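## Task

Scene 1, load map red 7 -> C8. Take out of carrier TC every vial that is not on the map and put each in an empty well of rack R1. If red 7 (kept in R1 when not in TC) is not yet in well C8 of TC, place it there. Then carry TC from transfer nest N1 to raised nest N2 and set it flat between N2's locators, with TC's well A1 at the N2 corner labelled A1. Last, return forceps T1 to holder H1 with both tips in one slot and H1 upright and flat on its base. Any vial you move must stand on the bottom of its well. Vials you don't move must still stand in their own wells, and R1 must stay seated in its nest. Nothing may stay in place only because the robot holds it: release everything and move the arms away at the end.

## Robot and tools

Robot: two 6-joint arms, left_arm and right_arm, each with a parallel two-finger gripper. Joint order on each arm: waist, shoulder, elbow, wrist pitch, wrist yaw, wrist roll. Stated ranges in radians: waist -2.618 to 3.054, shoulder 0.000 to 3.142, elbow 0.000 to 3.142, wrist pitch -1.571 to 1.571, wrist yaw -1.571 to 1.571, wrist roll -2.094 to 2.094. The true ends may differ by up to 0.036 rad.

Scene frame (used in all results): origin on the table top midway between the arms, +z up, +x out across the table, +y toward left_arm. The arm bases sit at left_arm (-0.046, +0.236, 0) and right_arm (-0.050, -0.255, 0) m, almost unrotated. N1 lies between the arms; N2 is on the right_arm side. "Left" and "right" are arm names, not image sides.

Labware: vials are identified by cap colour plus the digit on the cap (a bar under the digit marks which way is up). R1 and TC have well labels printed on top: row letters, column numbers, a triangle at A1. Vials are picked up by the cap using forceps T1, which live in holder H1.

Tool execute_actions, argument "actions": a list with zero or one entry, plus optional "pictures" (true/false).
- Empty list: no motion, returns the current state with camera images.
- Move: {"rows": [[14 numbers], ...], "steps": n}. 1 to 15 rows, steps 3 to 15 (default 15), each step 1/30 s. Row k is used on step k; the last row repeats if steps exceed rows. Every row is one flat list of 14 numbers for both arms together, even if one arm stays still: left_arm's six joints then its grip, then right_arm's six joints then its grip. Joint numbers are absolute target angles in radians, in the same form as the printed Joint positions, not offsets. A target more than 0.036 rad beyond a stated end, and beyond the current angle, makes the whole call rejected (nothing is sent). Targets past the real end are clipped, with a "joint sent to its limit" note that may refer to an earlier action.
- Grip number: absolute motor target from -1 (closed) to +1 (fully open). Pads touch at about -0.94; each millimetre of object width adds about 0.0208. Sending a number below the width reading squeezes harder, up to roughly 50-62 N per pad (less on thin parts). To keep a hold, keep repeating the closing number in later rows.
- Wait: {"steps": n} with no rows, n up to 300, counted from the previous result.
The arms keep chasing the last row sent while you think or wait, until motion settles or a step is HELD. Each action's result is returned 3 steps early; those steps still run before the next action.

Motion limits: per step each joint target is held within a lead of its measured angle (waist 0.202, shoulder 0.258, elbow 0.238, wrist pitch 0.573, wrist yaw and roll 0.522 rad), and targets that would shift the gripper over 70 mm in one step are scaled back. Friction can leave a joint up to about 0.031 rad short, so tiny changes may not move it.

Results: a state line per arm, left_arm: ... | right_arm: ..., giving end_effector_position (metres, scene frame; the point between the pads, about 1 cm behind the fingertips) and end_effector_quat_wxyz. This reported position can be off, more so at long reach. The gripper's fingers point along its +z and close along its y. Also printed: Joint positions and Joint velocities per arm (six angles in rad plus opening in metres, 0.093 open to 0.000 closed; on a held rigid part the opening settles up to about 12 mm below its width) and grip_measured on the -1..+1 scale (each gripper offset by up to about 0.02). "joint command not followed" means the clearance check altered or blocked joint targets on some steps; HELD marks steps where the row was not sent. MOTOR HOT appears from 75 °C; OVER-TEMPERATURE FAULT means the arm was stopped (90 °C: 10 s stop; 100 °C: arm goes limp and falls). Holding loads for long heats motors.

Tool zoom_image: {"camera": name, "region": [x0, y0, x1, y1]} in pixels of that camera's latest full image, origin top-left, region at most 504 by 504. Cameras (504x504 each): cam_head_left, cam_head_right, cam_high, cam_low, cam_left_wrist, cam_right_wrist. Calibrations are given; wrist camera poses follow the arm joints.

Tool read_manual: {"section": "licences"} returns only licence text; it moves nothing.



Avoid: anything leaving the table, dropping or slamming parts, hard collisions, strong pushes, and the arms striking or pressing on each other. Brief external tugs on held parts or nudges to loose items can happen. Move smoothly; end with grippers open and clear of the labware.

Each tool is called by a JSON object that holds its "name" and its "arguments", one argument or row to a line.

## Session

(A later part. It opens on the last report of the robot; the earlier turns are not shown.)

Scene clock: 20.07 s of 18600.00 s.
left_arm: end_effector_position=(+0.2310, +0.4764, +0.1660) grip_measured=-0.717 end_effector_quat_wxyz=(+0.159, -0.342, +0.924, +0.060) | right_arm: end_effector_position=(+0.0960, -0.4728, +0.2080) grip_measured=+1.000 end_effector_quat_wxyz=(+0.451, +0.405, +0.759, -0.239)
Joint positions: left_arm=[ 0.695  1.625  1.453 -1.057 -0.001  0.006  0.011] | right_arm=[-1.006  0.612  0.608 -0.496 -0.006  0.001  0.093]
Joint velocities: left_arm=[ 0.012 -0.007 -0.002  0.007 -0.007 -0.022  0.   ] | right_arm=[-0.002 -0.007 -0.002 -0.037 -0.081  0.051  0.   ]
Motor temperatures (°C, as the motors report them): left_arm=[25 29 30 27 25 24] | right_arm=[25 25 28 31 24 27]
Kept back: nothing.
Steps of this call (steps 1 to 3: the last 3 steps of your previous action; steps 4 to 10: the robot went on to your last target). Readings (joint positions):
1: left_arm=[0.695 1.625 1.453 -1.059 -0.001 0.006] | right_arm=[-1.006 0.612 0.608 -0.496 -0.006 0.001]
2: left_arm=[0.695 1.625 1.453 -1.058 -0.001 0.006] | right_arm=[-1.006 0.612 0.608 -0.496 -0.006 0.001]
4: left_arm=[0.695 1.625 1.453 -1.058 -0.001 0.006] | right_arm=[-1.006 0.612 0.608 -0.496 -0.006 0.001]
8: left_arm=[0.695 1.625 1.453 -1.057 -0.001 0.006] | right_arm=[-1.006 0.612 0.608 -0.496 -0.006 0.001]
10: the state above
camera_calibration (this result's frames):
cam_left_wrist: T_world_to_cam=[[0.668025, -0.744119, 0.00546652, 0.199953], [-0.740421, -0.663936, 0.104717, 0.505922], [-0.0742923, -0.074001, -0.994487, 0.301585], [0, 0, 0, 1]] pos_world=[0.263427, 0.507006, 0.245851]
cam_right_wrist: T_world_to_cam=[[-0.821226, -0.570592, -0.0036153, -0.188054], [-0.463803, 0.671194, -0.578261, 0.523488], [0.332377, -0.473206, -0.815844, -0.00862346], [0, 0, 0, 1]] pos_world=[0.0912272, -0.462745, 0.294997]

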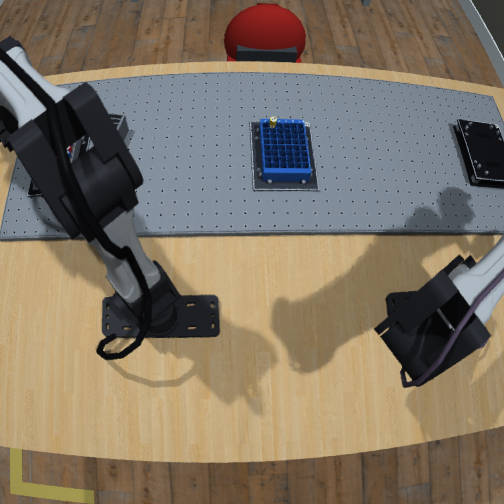

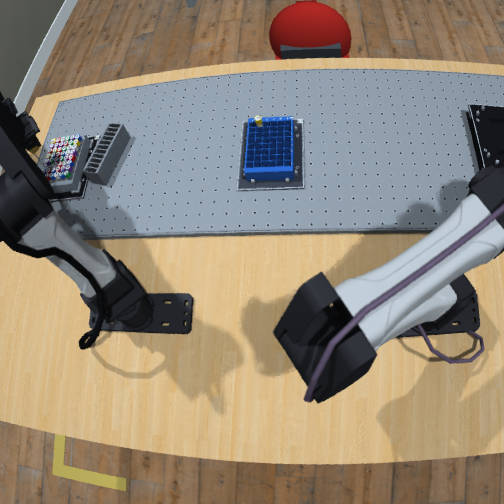

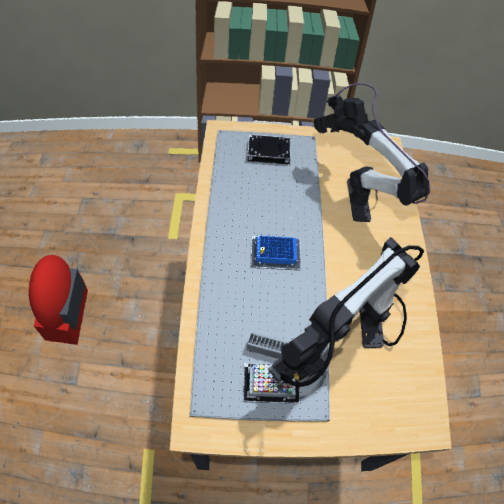

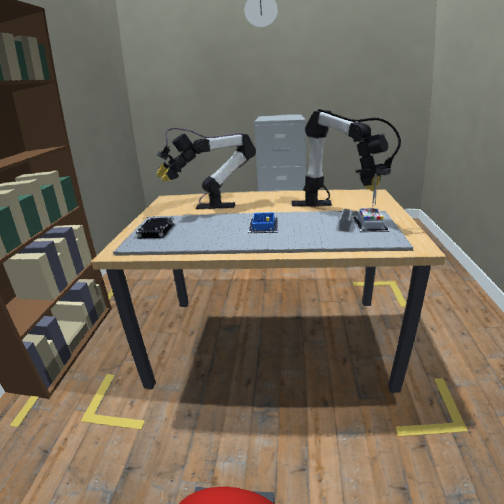

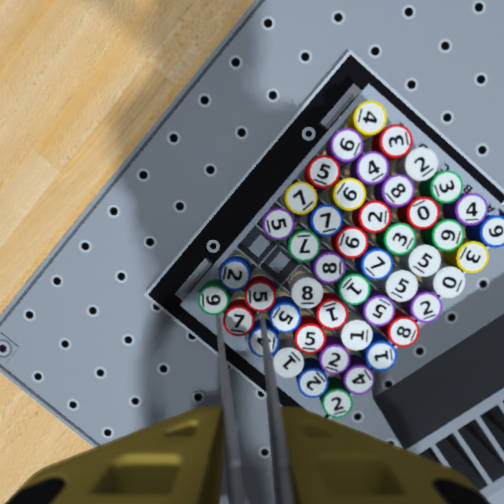

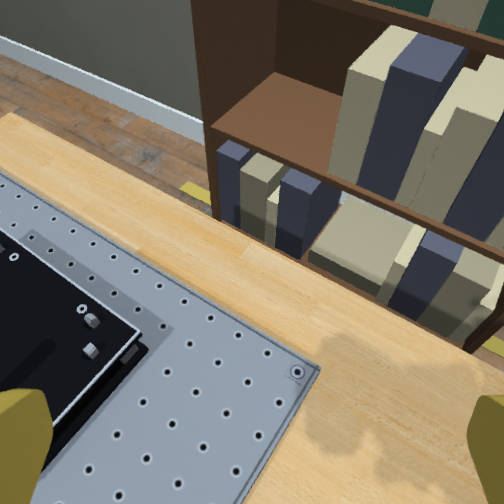

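{"name": "execute_actions", "arguments": {
  "actions": [
    {"rows":[[0.70,1.638,1.425,-1.05,-0.01,0,-0.72, -1.0,0.6,0.6,-0.5,0,0,1]]}
  ],
  "pictures": true
}}

{"name": "zoom_image", "arguments": {
  "camera": "cam_left_wrist",
  "region": [170,250,330,410]
}}

{"name": "zoom_image", "arguments": {
  "camera": "cam_low",
  "region": [340,170,410,240]
}}

Scene clock: 20.63 s of 18600.00 s.
left_arm: end_effector_position=(+0.2287, +0.4744, +0.1611) grip_measured=-0.717 end_effector_quat_wxyz=(+0.153, -0.343, +0.925, +0.058) | right_arm: end_effector_position=(+0.0960, -0.4728, +0.2080) grip_measured=+1.000 end_effector_quat_wxyz=(+0.451, +0.405, +0.759, -0.239)
Joint positions: left_arm=[ 0.695  1.625  1.438 -1.056 -0.001  0.006  0.011] | right_arm=[-1.006  0.612  0.608 -0.496 -0.006  0.001  0.093]
Joint velocities: left_arm=[-0.007 -0.022 -0.012 -0.037 -0.022  0.037 -0.001] | right_arm=[ 0.012 -0.002 -0.002  0.007 -0.037  0.037  0.   ]
Motor temperatures (°C, as the motors report them): left_arm=[25 29 30 27 25 24] | right_arm=[25 25 28 31 24 27]
Steps of this call (steps 1 to 5: the robot went on to your last target; steps 6 to 17: the first 12 steps of this action). Readings (joint positions):
6: left_arm=[0.695 1.625 1.452 -1.057 -0.001 0.006] | right_arm=[-1.006 0.612 0.608 -0.496 -0.006 0.001]
7: left_arm=[0.695 1.625 1.449 -1.056 -0.001 0.006] | right_arm=[-1.006 0.612 0.608 -0.496 -0.006 0.001]
9: left_arm=[0.695 1.625 1.441 -1.056 -0.001 0.006] | right_arm=[-1.006 0.612 0.608 -0.496 -0.006 0.001]
13: left_arm=[0.695 1.625 1.438 -1.056 -0.001 0.006] | right_arm=[-1.006 0.612 0.608 -0.496 -0.006 0.001]
17: the state above
camera_calibration (this result's frames):
cam_left_wrist: T_world_to_cam=[[0.668082, -0.744069, 0.00523214, 0.200031], [-0.73923, -0.662902, 0.118741, 0.500424], [-0.0848832, -0.0831966, -0.992911, 0.302959], [0, 0, 0, 1]] pos_world=[0.262008, 0.505774, 0.240344]
cam_right_wrist: T_world_to_cam=[[-0.821226, -0.570592, -0.0036153, -0.188054], [-0.463803, 0.671194, -0.578261, 0.523488], [0.332377, -0.473206, -0.815844, -0.00862346], [0, 0, 0, 1]] pos_world=[0.0912272, -0.462745, 0.294997]

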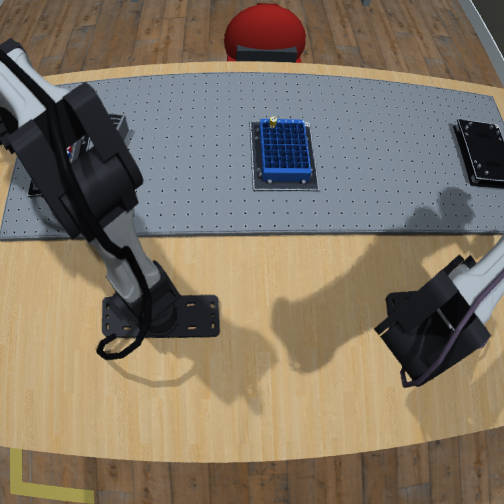

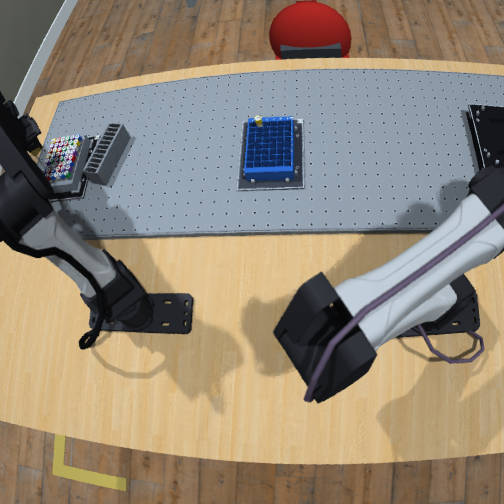

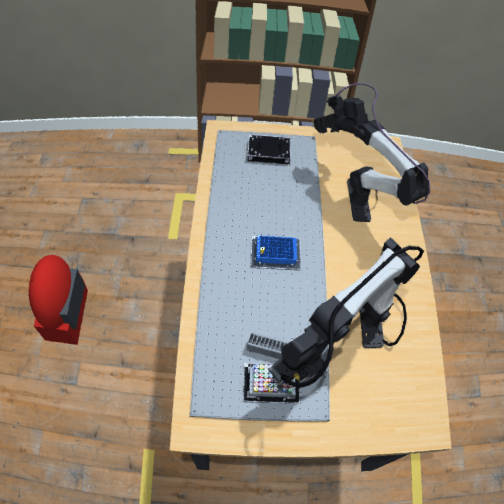

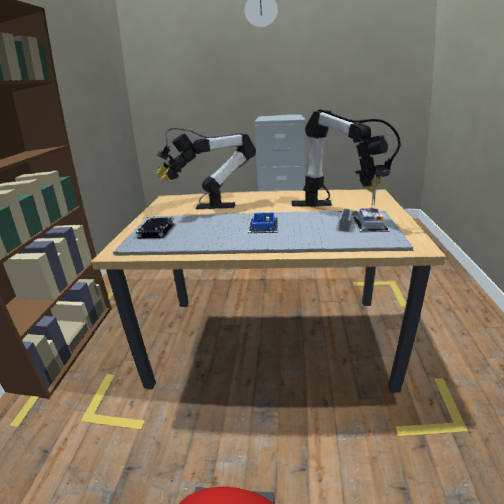

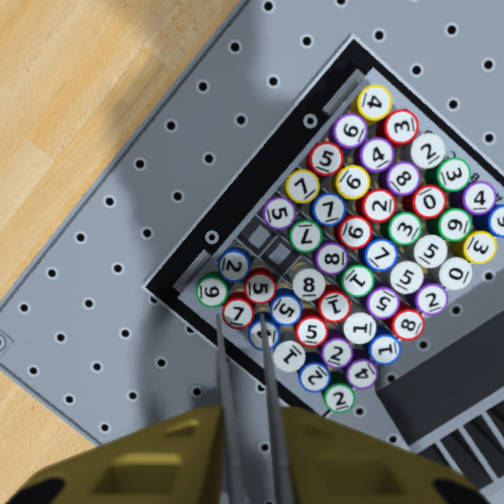

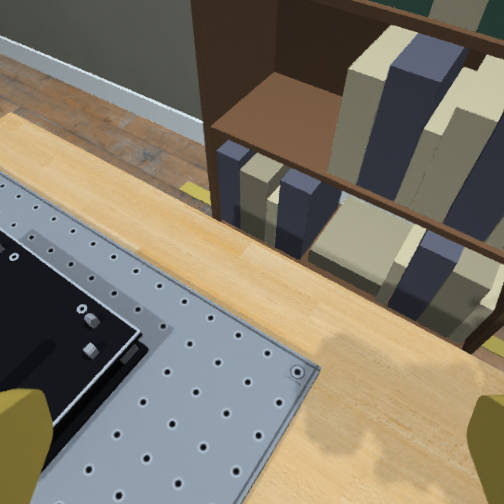

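Region (170, 250, 330, 410) of cam_left_wrist's 504x504 image, scaled by 3.150, with more detail than that image has.

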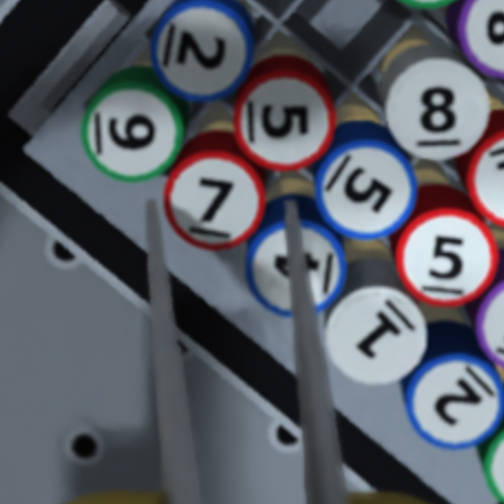

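Region (340, 170, 410, 240) of cam_low's 504x504 image, scaled by 7.200, with more detail than that image has.

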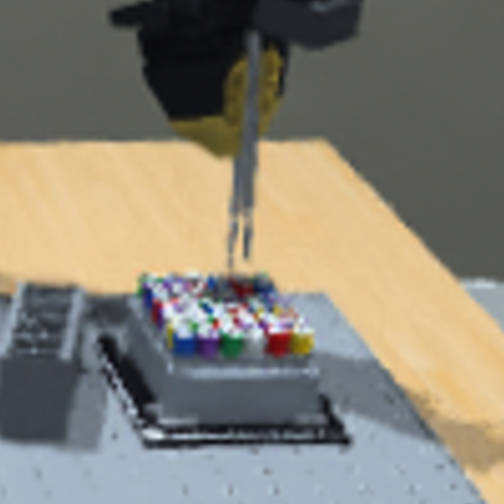

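{"name": "execute_actions", "arguments": {
  "actions": [
    {"rows":[[0.70,1.638,1.415,-1.016,-0.01,0,-0.72, -1.0,0.6,0.6,-0.5,0,0,1],[0.70,1.638,1.415,-1.016,-0.01,0,-0.72, -1.0,0.6,0.6,-0.5,0,0,1],[0.70,1.638,1.415,-1.016,-0.01,0,-0.72, -1.0,0.6,0.6,-0.5,0,0,1],[0.70,1.638,1.415,-1.016,-0.01,0,-0.72, -1.0,0.6,0.6,-0.5,0,0,1],[0.70,1.638,1.405,-1.016,-0.01,0,-0.72, -1.0,0.6,0.6,-0.5,0,0,1]]}
  ]
}}

{"name": "execute_actions", "arguments": {
  "actions": [
    {"steps":8}
  ],
  "pictures": true
}}

{"name": "zoom_image", "arguments": {
  "camera": "cam_left_wrist",
  "region": [170,250,330,410]
}}

{"name": "zoom_image", "arguments": {
  "camera": "cam_low",
  "region": [340,170,410,240]
}}

Scene clock: 21.17 s of 18600.00 s.
left_arm: end_effector_position=(+0.2285, +0.4742, +0.1560) grip_measured=-0.717 end_effector_quat_wxyz=(+0.152, -0.343, +0.925, +0.057) | right_arm: end_effector_position=(+0.0960, -0.4728, +0.2080) grip_measured=+1.000 end_effector_quat_wxyz=(+0.451, +0.405, +0.759, -0.239)
Joint positions: left_arm=[ 0.695  1.625  1.419 -1.039 -0.001  0.006  0.011] | right_arm=[-1.006  0.612  0.608 -0.496 -0.006  0.001  0.093]
Joint velocities: left_arm=[-0.002 -0.007  0.017  0.022 -0.022  0.037 -0.001] | right_arm=[-0.002 -0.002 -0.002  0.066 -0.022 -0.051  0.   ]
Motor temperatures (°C, as the motors report them): left_arm=[25 29 30 27 25 24] | right_arm=[25 25 29 31 24 27]
Steps of this call (steps 1 to 3: the last 3 steps of your previous action; step 4: the robot went on to your last target; steps 5 to 16: the first 12 steps of this action). Readings (joint positions):
5: left_arm=[0.695 1.625 1.437 -1.054 -0.001 0.006] | right_arm=[-1.006 0.612 0.608 -0.496 -0.006 0.001]
6: left_arm=[0.695 1.625 1.435 -1.050 -0.001 0.006] | right_arm=[-1.006 0.612 0.608 -0.496 -0.006 0.001]
8: left_arm=[0.695 1.625 1.431 -1.045 -0.001 0.006] | right_arm=[-1.006 0.612 0.608 -0.496 -0.006 0.001]
12: left_arm=[0.695 1.625 1.421 -1.040 -0.001 0.006] | right_arm=[-1.006 0.612 0.608 -0.496 -0.006 0.001]
16: the state above

Scene clock: 21.43 s of 18600.00 s.
left_arm: end_effector_position=(+0.2288, +0.4745, +0.1562) grip_measured=-0.717 end_effector_quat_wxyz=(+0.152, -0.343, +0.925, +0.058) | right_arm: end_effector_position=(+0.0960, -0.4728, +0.2080) grip_measured=+1.000 end_effector_quat_wxyz=(+0.451, +0.405, +0.759, -0.239)
Joint positions: left_arm=[ 0.695  1.625  1.419 -1.037 -0.001  0.006  0.011] | right_arm=[-1.006  0.612  0.608 -0.496 -0.006  0.001  0.093]
Joint velocities: left_arm=[-0.002  0.002  0.007  0.051 -0.022 -0.081 -0.001] | right_arm=[-0.007 -0.002  0.007  0.022 -0.022  0.022  0.   ]
Motor temperatures (°C, as the motors report them): left_arm=[25 29 30 27 25 24] | right_arm=[25 25 29 31 24 27]
Kept back: nothing.
Steps of this call (steps 1 to 3: the last 3 steps of your previous action; steps 4 to 8: the robot went on to your last target). Readings (joint positions):
1: left_arm=[0.695 1.625 1.419 -1.038 -0.001 0.006] | right_arm=[-1.006 0.612 0.608 -0.496 -0.006 0.001]
2: left_arm=[0.695 1.625 1.419 -1.038 -0.001 0.006] | right_arm=[-1.006 0.612 0.608 -0.496 -0.006 0.001]
4: left_arm=[0.695 1.625 1.419 -1.038 -0.001 0.006] | right_arm=[-1.006 0.612 0.608 -0.496 -0.006 0.001]
8: the state above
camera_calibration (this result's frames):
cam_left_wrist: T_world_to_cam=[[0.668084, -0.744068, 0.00522579, 0.200054], [-0.739196, -0.662873, 0.11912, 0.501055], [-0.0851692, -0.0834449, -0.992866, 0.298253], [0, 0, 0, 1]] pos_world=[0.262127, 0.505877, 0.235394]
cam_right_wrist: T_world_to_cam=[[-0.821226, -0.570592, -0.0036153, -0.188054], [-0.463803, 0.671194, -0.578261, 0.523488], [0.332377, -0.473206, -0.815844, -0.00862346], [0, 0, 0, 1]] pos_world=[0.0912272, -0.462745, 0.294997]

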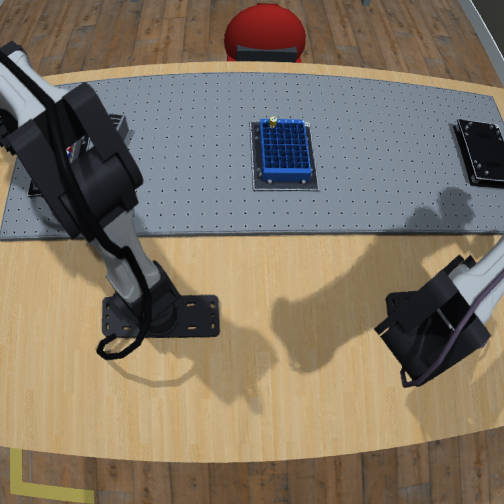

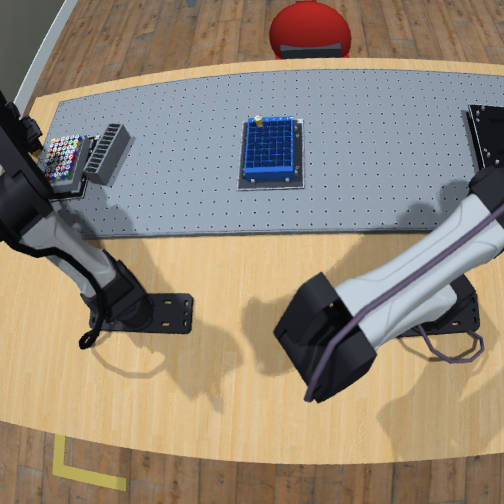

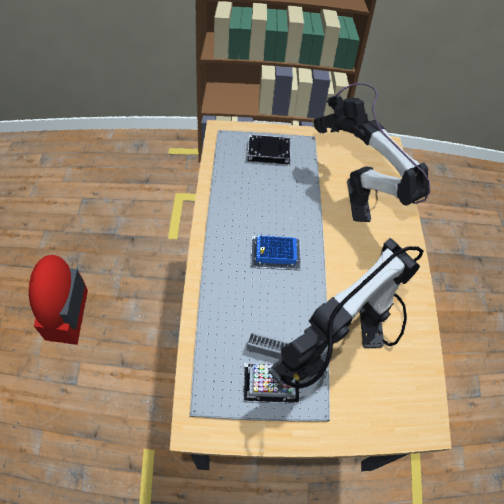

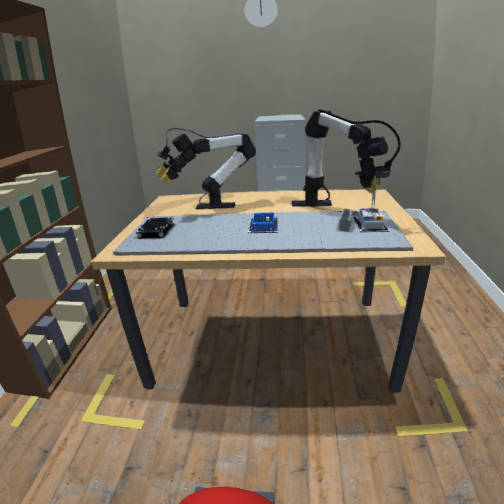

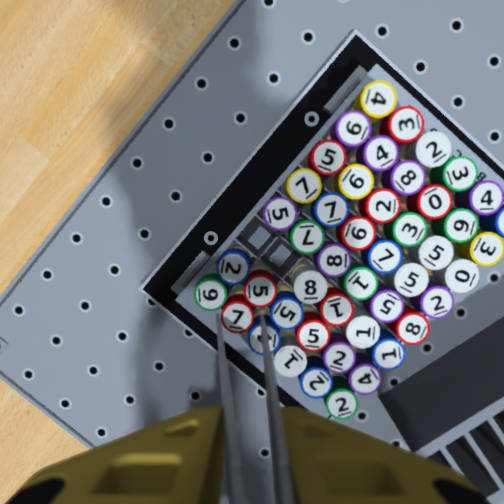

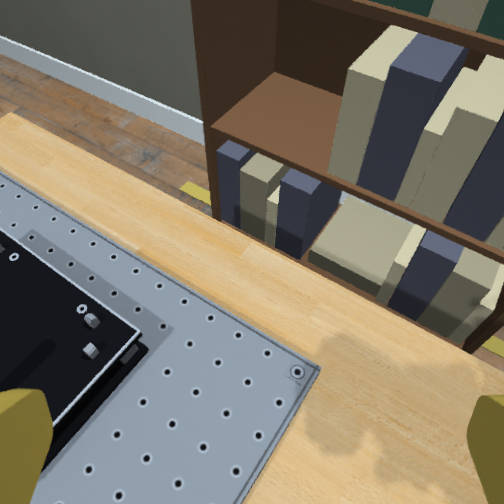

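Region (170, 250, 330, 410) of cam_left_wrist's 504x504 image, scaled by 3.150, with more detail than that image has.

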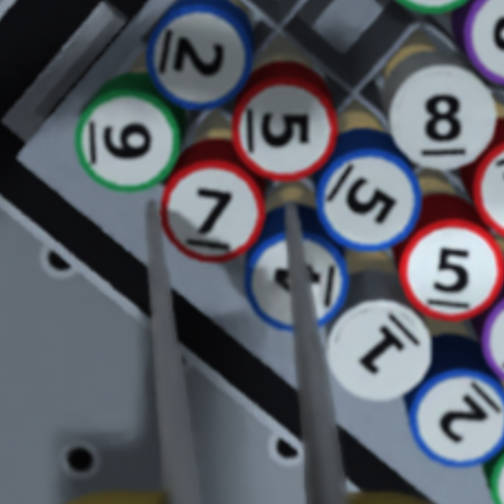

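Region (340, 170, 410, 240) of cam_low's 504x504 image, scaled by 7.200, with more detail than that image has.

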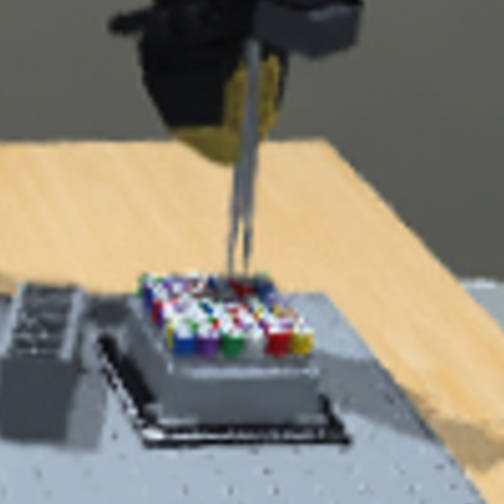

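{"name": "execute_actions", "arguments": {
  "actions": [
    {"rows":[[0.70,1.638,1.405,-0.999,-0.01,0,-0.70, -1.0,0.6,0.6,-0.5,0,0,1],[0.70,1.638,1.395,-0.999,-0.01,0,-0.70, -1.0,0.6,0.6,-0.5,0,0,1],[0.70,1.638,1.395,-0.999,-0.01,0,-0.70, -1.0,0.6,0.6,-0.5,0,0,1],[0.70,1.638,1.395,-0.999,-0.01,0,-0.70, -1.0,0.6,0.6,-0.5,0,0,1],[0.70,1.638,1.385,-0.999,-0.01,0,-0.70, -1.0,0.6,0.6,-0.5,0,0,1]]}
  ]
}}

{"name": "execute_actions", "arguments": {
  "actions": [
    {"steps":8}
  ],
  "pictures": true
}}

{"name": "zoom_image", "arguments": {
  "camera": "cam_left_wrist",
  "region": [170,250,330,410]
}}

{"name": "zoom_image", "arguments": {
  "camera": "cam_low",
  "region": [340,170,410,240]
}}

Scene clock: 22.00 s of 18600.00 s.
left_arm: end_effector_position=(+0.2282, +0.4740, +0.1507) grip_measured=-0.703 end_effector_quat_wxyz=(+0.150, -0.343, +0.926, +0.057) | right_arm: end_effector_position=(+0.0960, -0.4728, +0.2080) grip_measured=+1.000 end_effector_quat_wxyz=(+0.451, +0.405, +0.759, -0.239)
Joint positions: left_arm=[ 0.695  1.625  1.399 -1.021 -0.001  0.006  0.011] | right_arm=[-1.006  0.612  0.608 -0.496 -0.006  0.001  0.093]
Joint velocities: left_arm=[-0.002 -0.002  0.007 -0.007 -0.095  0.007  0.001] | right_arm=[ 0.007  0.002 -0.007 -0.022  0.037  0.022  0.   ]
Motor temperatures (°C, as the motors report them): left_arm=[25 29 30 27 25 24] | right_arm=[25 25 29 31 24 27]
Steps of this call (steps 1 to 5: the robot went on to your last target; steps 6 to 17: the first 12 steps of this action). Readings (joint positions):
6: left_arm=[0.695 1.625 1.419 -1.036 -0.001 0.006] | right_arm=[-1.006 0.612 0.608 -0.496 -0.006 0.001]
7: left_arm=[0.695 1.625 1.418 -1.032 -0.001 0.006] | right_arm=[-1.006 0.612 0.608 -0.496 -0.006 0.001]
9: left_arm=[0.695 1.625 1.414 -1.026 -0.001 0.006] | right_arm=[-1.006 0.612 0.608 -0.496 -0.006 0.001]
13: left_arm=[0.695 1.625 1.401 -1.022 -0.001 0.006] | right_arm=[-1.006 0.612 0.608 -0.496 -0.006 0.001]
17: the state above

Scene clock: 22.27 s of 18600.00 s.
left_arm: end_effector_position=(+0.2284, +0.4742, +0.1509) grip_measured=-0.703 end_effector_quat_wxyz=(+0.151, -0.343, +0.925, +0.057) | right_arm: end_effector_position=(+0.0960, -0.4728, +0.2080) grip_measured=+1.000 end_effector_quat_wxyz=(+0.451, +0.405, +0.759, -0.239)
Joint positions: left_arm=[ 0.695  1.625  1.399 -1.02  -0.001  0.006  0.011] | right_arm=[-1.006  0.612  0.608 -0.496 -0.006  0.001  0.093]
Joint velocities: left_arm=[-0.002 -0.002 -0.002  0.051 -0.022  0.037  0.   ] | right_arm=[-0.012 -0.012  0.017  0.022  0.066 -0.051  0.   ]
Motor temperatures (°C, as the motors report them): left_arm=[25 29 30 27 25 24] | right_arm=[25 25 29 31 24 27]
Kept back: nothing.
Steps of this call (steps 1 to 3: the last 3 steps of your previous action; steps 4 to 8: the robot went on to your last target). Readings (joint positions):
1: left_arm=[0.695 1.625 1.399 -1.021 -0.001 0.006] | right_arm=[-1.006 0.612 0.608 -0.496 -0.006 0.001]
2: left_arm=[0.695 1.625 1.399 -1.020 -0.001 0.006] | right_arm=[-1.006 0.612 0.608 -0.496 -0.006 0.001]
4: left_arm=[0.695 1.625 1.399 -1.020 -0.001 0.006] | right_arm=[-1.006 0.612 0.608 -0.496 -0.006 0.001]
8: the state above
camera_calibration (this result's frames):
cam_left_wrist: T_world_to_cam=[[0.668094, -0.744059, 0.00518133, 0.20009], [-0.738953, -0.662662, 0.12177, 0.500644], [-0.0871709, -0.0851829, -0.992545, 0.294159], [0, 0, 0, 1]] pos_world=[0.261916, 0.505694, 0.229966]
cam_right_wrist: T_world_to_cam=[[-0.821226, -0.570592, -0.0036153, -0.188054], [-0.463803, 0.671194, -0.578261, 0.523488], [0.332377, -0.473206, -0.815844, -0.00862346], [0, 0, 0, 1]] pos_world=[0.0912272, -0.462745, 0.294997]

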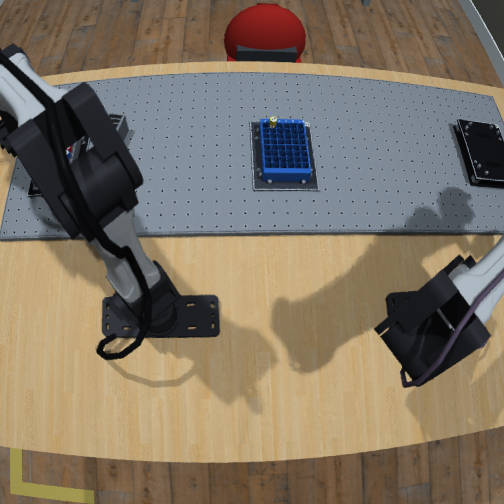

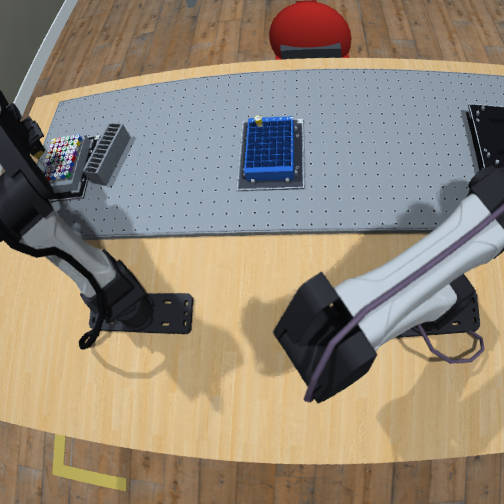

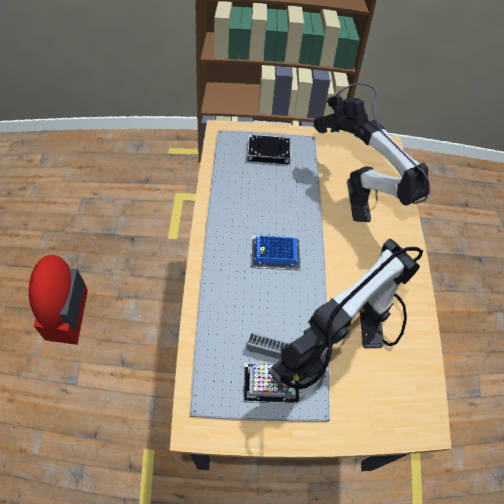

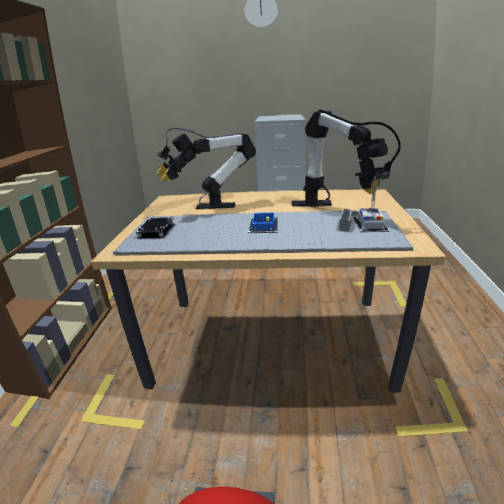

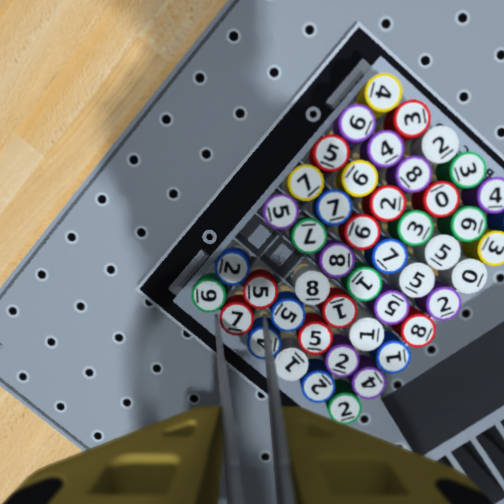

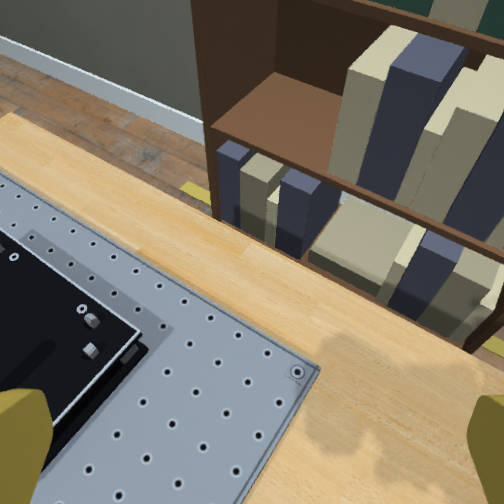

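Region (170, 250, 330, 410) of cam_left_wrist's 504x504 image, scaled by 3.150, with more detail than that image has.

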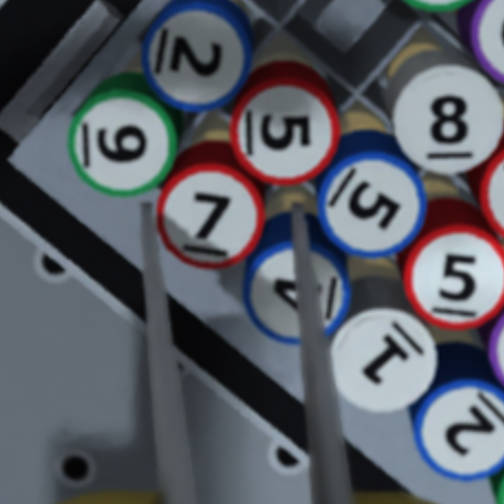

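Region (340, 170, 410, 240) of cam_low's 504x504 image, scaled by 7.200, with more detail than that image has.

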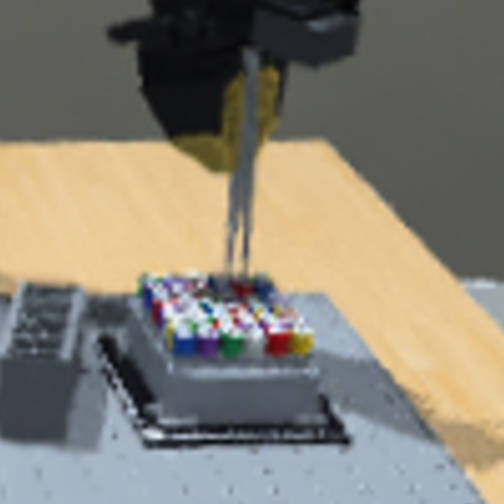

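Another 6 mm, then close.

{"name": "execute_actions", "arguments": {
  "actions": [
    {"rows":[[0.70,1.638,1.385,-0.975,-0.01,0,-0.70, -1.0,0.6,0.6,-0.5,0,0,1],[0.70,1.638,1.373,-0.975,-0.01,0,-0.70, -1.0,0.6,0.6,-0.5,0,0,1],[0.70,1.638,1.373,-0.975,-0.01,0,-0.70, -1.0,0.6,0.6,-0.5,0,0,1],[0.70,1.638,1.373,-0.975,-0.01,0,-0.70, -1.0,0.6,0.6,-0.5,0,0,1],[0.70,1.638,1.361,-0.975,-0.01,0,-0.70, -1.0,0.6,0.6,-0.5,0,0,1]]}
  ]
}}

{"name": "execute_actions", "arguments": {
  "actions": [
    {"rows":[[0.70,1.638,1.361,-0.975,-0.01,0,-0.70, -1.0,0.6,0.6,-0.5,0,0,1],[0.70,1.638,1.361,-0.975,-0.01,0,-0.70, -1.0,0.6,0.6,-0.5,0,0,1],[0.70,1.638,1.361,-0.975,-0.01,0,-0.74, -1.0,0.6,0.6,-0.5,0,0,1],[0.70,1.638,1.361,-0.975,-0.01,0,-0.77, -1.0,0.6,0.6,-0.5,0,0,1],[0.70,1.638,1.361,-0.975,-0.01,0,-0.80, -1.0,0.6,0.6,-0.5,0,0,1],[0.70,1.638,1.361,-0.975,-0.01,0,-0.83, -1.0,0.6,0.6,-0.5,0,0,1]]}
  ],
  "pictures": true
}}

{"name": "zoom_image", "arguments": {
  "camera": "cam_left_wrist",
  "region": [170,250,330,410]
}}

Scene clock: 22.93 s of 18600.00 s.
left_arm: end_effector_position=(+0.2280, +0.4738, +0.1445) grip_measured=-0.703 end_effector_quat_wxyz=(+0.150, -0.343, +0.926, +0.057) | right_arm: end_effector_position=(+0.0960, -0.4728, +0.2080) grip_measured=+1.000 end_effector_quat_wxyz=(+0.451, +0.405, +0.759, -0.239)
Joint positions: left_arm=[ 0.695  1.625  1.374 -0.998 -0.001  0.006  0.011] | right_arm=[-1.006  0.612  0.608 -0.496 -0.006  0.001  0.093]
Joint velocities: left_arm=[ 0.007  0.007  0.002  0.007 -0.007 -0.051 -0.   ] | right_arm=[ 0.012 -0.007 -0.002 -0.081 -0.051 -0.037  0.   ]
Motor temperatures (°C, as the motors report them): left_arm=[25 29 30 27 25 24] | right_arm=[25 25 29 31 24 27]
Steps of this call (steps 1 to 8: the robot went on to your last target; steps 9 to 20: the first 12 steps of this action). Readings (joint positions):
9: left_arm=[0.695 1.625 1.399 -1.018 -0.001 0.006] | right_arm=[-1.006 0.612 0.608 -0.496 -0.006 0.001]
10: left_arm=[0.695 1.625 1.397 -1.013 -0.001 0.006] | right_arm=[-1.006 0.612 0.608 -0.496 -0.006 0.001]
12: left_arm=[0.695 1.625 1.392 -1.005 -0.001 0.006] | right_arm=[-1.006 0.612 0.608 -0.496 -0.006 0.001]
16: left_arm=[0.695 1.625 1.377 -0.999 -0.001 0.006] | right_arm=[-1.006 0.612 0.608 -0.496 -0.006 0.001]
20: the state above

Scene clock: 23.43 s of 18600.00 s.
left_arm: end_effector_position=(+0.2275, +0.4752, +0.1447) grip_measured=-0.822 end_effector_quat_wxyz=(+0.150, -0.343, +0.925, +0.061) | right_arm: end_effector_position=(+0.0960, -0.4728, +0.2080) grip_measured=+1.000 end_effector_quat_wxyz=(+0.451, +0.405, +0.759, -0.239)
Joint positions: left_arm=[ 0.695  1.625  1.374 -0.996 -0.009  0.006  0.006] | right_arm=[-1.006  0.612  0.608 -0.496 -0.006  0.001  0.093]
Joint velocities: left_arm=[-0.002 -0.022 -0.002 -0.051 -0.022 -0.051 -0.001] | right_arm=[-0.012 -0.007  0.002 -0.022 -0.007 -0.022  0.   ]
Motor temperatures (°C, as the motors report them): left_arm=[25 29 30 27 25 24] | right_arm=[25 25 29 31 24 27]
Steps of this call (steps 1 to 3: the last 3 steps of your previous action; steps 4 to 15: the first 12 steps of this action). Readings (joint positions):
4: left_arm=[0.695 1.625 1.374 -0.996 -0.001 0.006] | right_arm=[-1.006 0.612 0.608 -0.496 -0.006 0.001]
5: left_arm=[0.695 1.625 1.374 -0.996 -0.001 0.006] | right_arm=[-1.006 0.612 0.608 -0.496 -0.006 0.001]
7: left_arm=[0.695 1.625 1.374 -0.996 -0.002 0.006] | right_arm=[-1.006 0.612 0.608 -0.496 -0.006 0.001]
11: left_arm=[0.695 1.625 1.374 -0.996 -0.008 0.006] | right_arm=[-1.006 0.612 0.608 -0.496 -0.006 0.001]
15: the state above
camera_calibration (this result's frames):
cam_left_wrist: T_world_to_cam=[[0.67, -0.742357, -0.00241705, 0.20133], [-0.736615, -0.665215, 0.122015, 0.501985], [-0.0921866, -0.0799697, -0.992525, 0.286685], [0, 0, 0, 1]] pos_world=[0.261307, 0.506313, 0.223779]
cam_right_wrist: T_world_to_cam=[[-0.821226, -0.570592, -0.0036153, -0.188054], [-0.463803, 0.671194, -0.578261, 0.523488], [0.332377, -0.473206, -0.815844, -0.00862346], [0, 0, 0, 1]] pos_world=[0.0912272, -0.462745, 0.294997]

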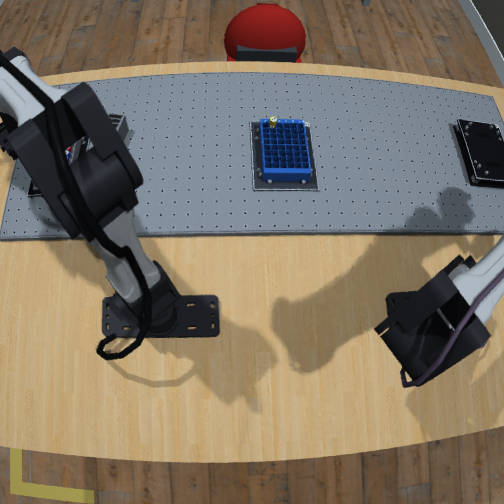

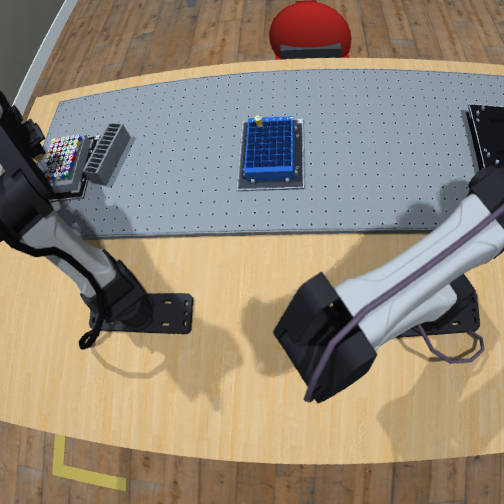

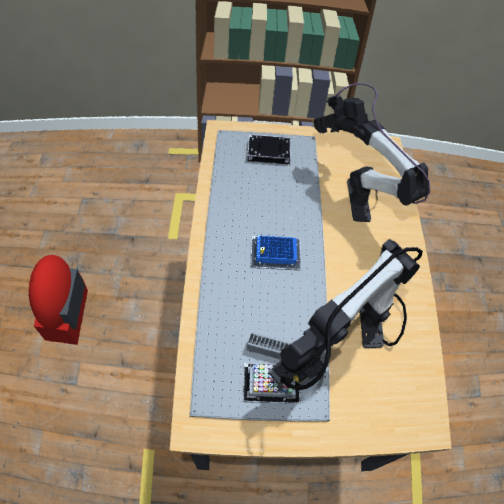

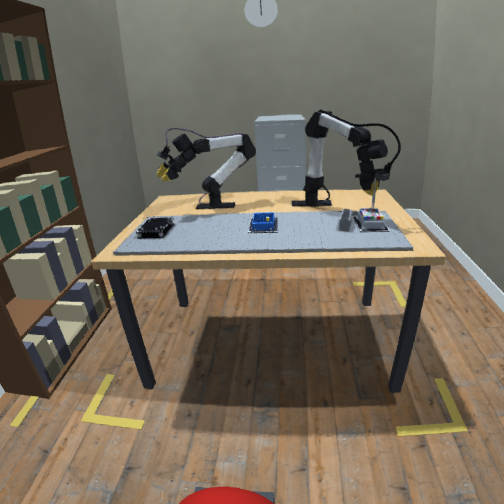

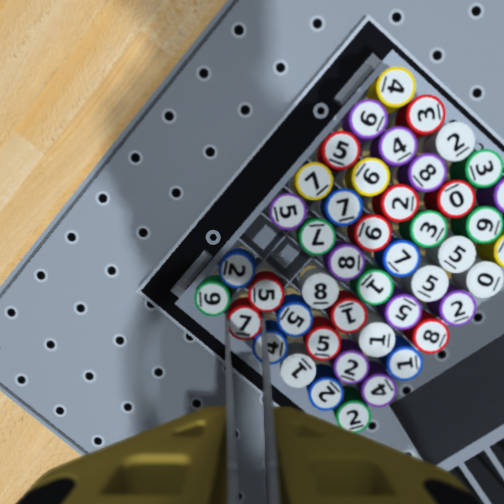

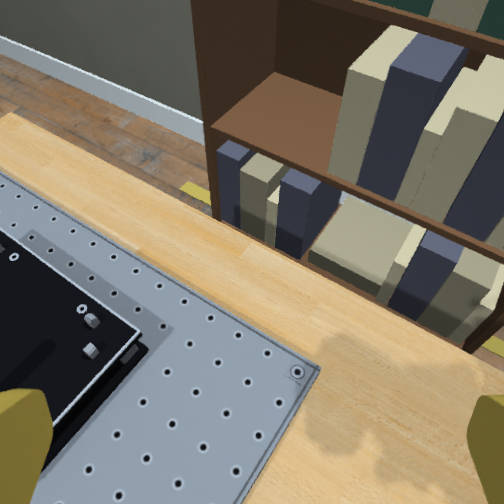

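Region (170, 250, 330, 410) of cam_left_wrist's 504x504 image, scaled by 3.150, with more detail than that image has.

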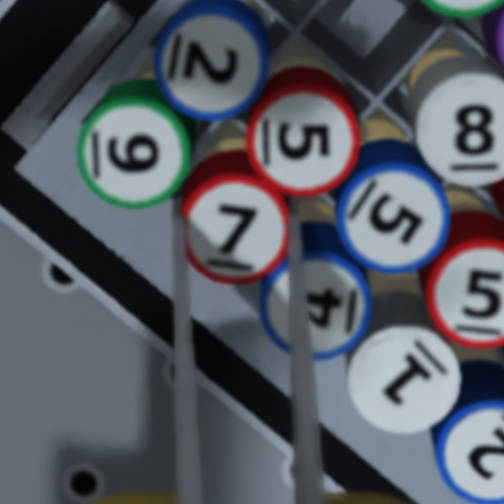

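{"name": "execute_actions", "arguments": {
  "actions": [
    {"rows":[[0.70,1.638,1.395,-1.015,-0.01,0,-0.85,-1.0,0.6,0.6,-0.5,0,0,1],[0.70,1.638,1.403,-1.028,-0.01,0,-0.85,-1.0,0.6,0.6,-0.5,0,0,1],[0.70,1.638,1.411,-1.040,-0.01,0,-0.85,-1.0,0.6,0.6,-0.5,0,0,1],[0.70,1.638,1.419,-1.051,-0.01,0,-0.85,-1.0,0.6,0.6,-0.5,0,0,1],[0.70,1.638,1.427,-1.061,-0.01,0,-0.85,-1.0,0.6,0.6,-0.5,0,0,1],[0.70,1.638,1.435,-1.070,-0.01,0,-0.85,-1.0,0.6,0.6,-0.5,0,0,1],[0.70,1.638,1.443,-1.078,-0.01,0,-0.85,-1.0,0.6,0.6,-0.5,0,0,1],[0.70,1.638,1.451,-1.086,-0.01,0,-0.85,-1.0,0.6,0.6,-0.5,0,0,1],[0.70,1.638,1.459,-1.094,-0.01,0,-0.85,-1.0,0.6,0.6,-0.5,0,0,1],[0.70,1.638,1.467,-1.102,-0.01,0,-0.85,-1.0,0.6,0.6,-0.5,0,0,1],[0.70,1.638,1.475,-1.110,-0.01,0,-0.85,-1.0,0.6,0.6,-0.5,0,0,1],[0.70,1.638,1.483,-1.118,-0.01,0,-0.85,-1.0,0.6,0.6,-0.5,0,0,1],[0.70,1.638,1.491,-1.118,-0.01,0,-0.85,-1.0,0.6,0.6,-0.5,0,0,1],[0.70,1.638,1.499,-1.118,-0.01,0,-0.85,-1.0,0.6,0.6,-0.5,0,0,1]]}
  ]
}}

{"name": "execute_actions", "arguments": {
  "actions": [
    {"steps":8}
  ],
  "pictures": true
}}

Scene clock: 24.17 s of 18600.00 s.
left_arm: end_effector_position=(+0.2267, +0.4747, +0.1629) grip_measured=-0.840 end_effector_quat_wxyz=(+0.148, -0.344, +0.925, +0.061) | right_arm: end_effector_position=(+0.0960, -0.4728, +0.2080) grip_measured=+1.000 end_effector_quat_wxyz=(+0.451, +0.405, +0.759, -0.239)
Joint positions: left_arm=[ 0.695  1.625  1.447 -1.07  -0.01   0.006  0.005] | right_arm=[-1.006  0.612  0.608 -0.496 -0.006  0.001  0.093]
Joint velocities: left_arm=[ 0.017 -0.007  0.232 -0.286  0.022 -0.081  0.001] | right_arm=[-0.007  0.012  0.002 -0.037 -0.066 -0.022  0.   ]
Motor temperatures (°C, as the motors report them): left_arm=[25 29 30 27 25 24] | right_arm=[25 25 29 31 24 27]
Steps of this call (steps 1 to 3: the last 3 steps of your previous action; steps 4 to 10: the robot went on to your last target; steps 11 to 22: the first 12 steps of this action). Readings (joint positions):
11: left_arm=[0.695 1.625 1.374 -0.996 -0.009 0.006] | right_arm=[-1.006 0.612 0.608 -0.496 -0.006 0.001]
12: left_arm=[0.695 1.625 1.374 -0.998 -0.009 0.006] | right_arm=[-1.006 0.612 0.608 -0.496 -0.006 0.001]
14: left_arm=[0.695 1.625 1.381 -1.008 -0.010 0.006] | right_arm=[-1.006 0.612 0.608 -0.496 -0.006 0.001]
18: left_arm=[0.695 1.625 1.413 -1.038 -0.010 0.006] | right_arm=[-1.006 0.612 0.608 -0.496 -0.006 0.001]
22: the state above

Scene clock: 24.43 s of 18600.00 s.
left_arm: end_effector_position=(+0.2263, +0.4744, +0.1705) grip_measured=-0.840 end_effector_quat_wxyz=(+0.149, -0.344, +0.925, +0.061) | right_arm: end_effector_position=(+0.0960, -0.4728, +0.2080) grip_measured=+1.000 end_effector_quat_wxyz=(+0.451, +0.405, +0.759, -0.239)
Joint positions: left_arm=[ 0.695  1.625  1.477 -1.1   -0.01   0.006  0.005] | right_arm=[-1.006  0.612  0.608 -0.496 -0.006  0.001  0.093]
Joint velocities: left_arm=[-0.002 -0.007 -0.012 -0.095 -0.037 -0.037  0.001] | right_arm=[-0.012 -0.002  0.007 -0.051 -0.007 -0.007  0.   ]
Motor temperatures (°C, as the motors report them): left_arm=[25 29 30 27 25 24] | right_arm=[25 25 29 31 24 27]
Kept back: nothing.
Steps of this call (steps 1 to 3: the last 3 steps of your previous action; steps 4 to 8: the robot went on to your last target). Readings (joint positions):
1: left_arm=[0.695 1.625 1.455 -1.078 -0.010 0.006] | right_arm=[-1.006 0.612 0.608 -0.496 -0.006 0.001]
2: left_arm=[0.695 1.625 1.462 -1.084 -0.010 0.006] | right_arm=[-1.006 0.612 0.608 -0.496 -0.006 0.001]
4: left_arm=[0.695 1.625 1.474 -1.091 -0.010 0.006] | right_arm=[-1.006 0.612 0.608 -0.496 -0.006 0.001]
8: the state above
camera_calibration (this result's frames):
cam_left_wrist: T_world_to_cam=[[0.670265, -0.742114, -0.00353147, 0.201627], [-0.736144, -0.66546, 0.123508, 0.49719], [-0.094007, -0.0801833, -0.992337, 0.312632], [0, 0, 0, 1]] pos_world=[0.26025, 0.505558, 0.249541]
cam_right_wrist: T_world_to_cam=[[-0.821226, -0.570592, -0.0036153, -0.188054], [-0.463803, 0.671194, -0.578261, 0.523488], [0.332377, -0.473206, -0.815844, -0.00862346], [0, 0, 0, 1]] pos_world=[0.0912272, -0.462745, 0.294997]

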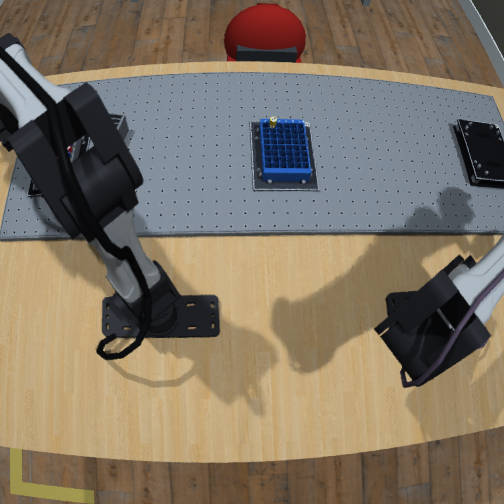

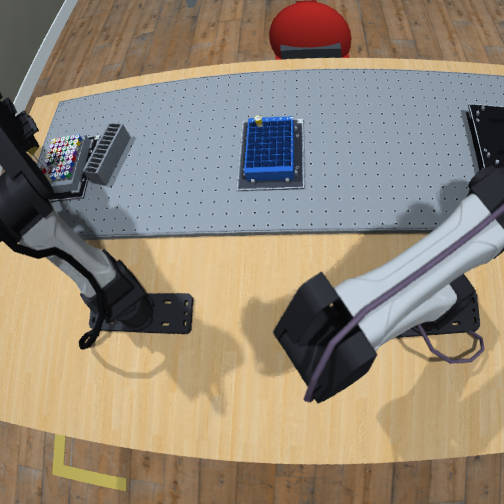

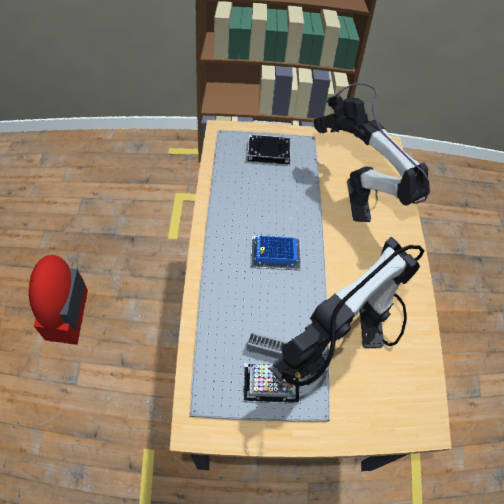

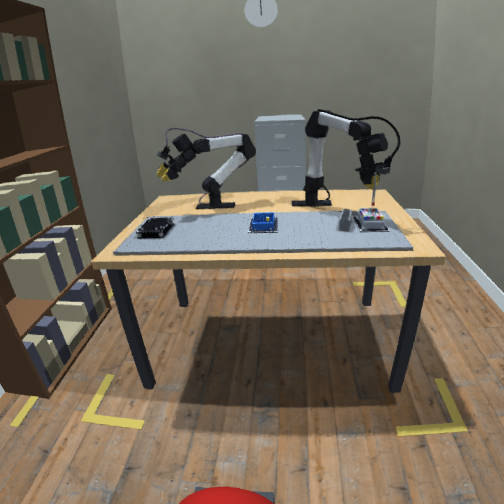

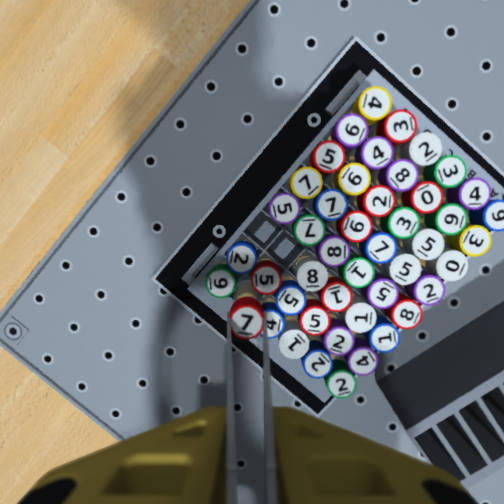

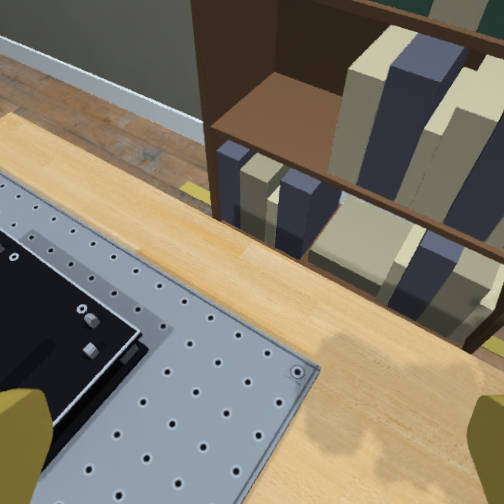

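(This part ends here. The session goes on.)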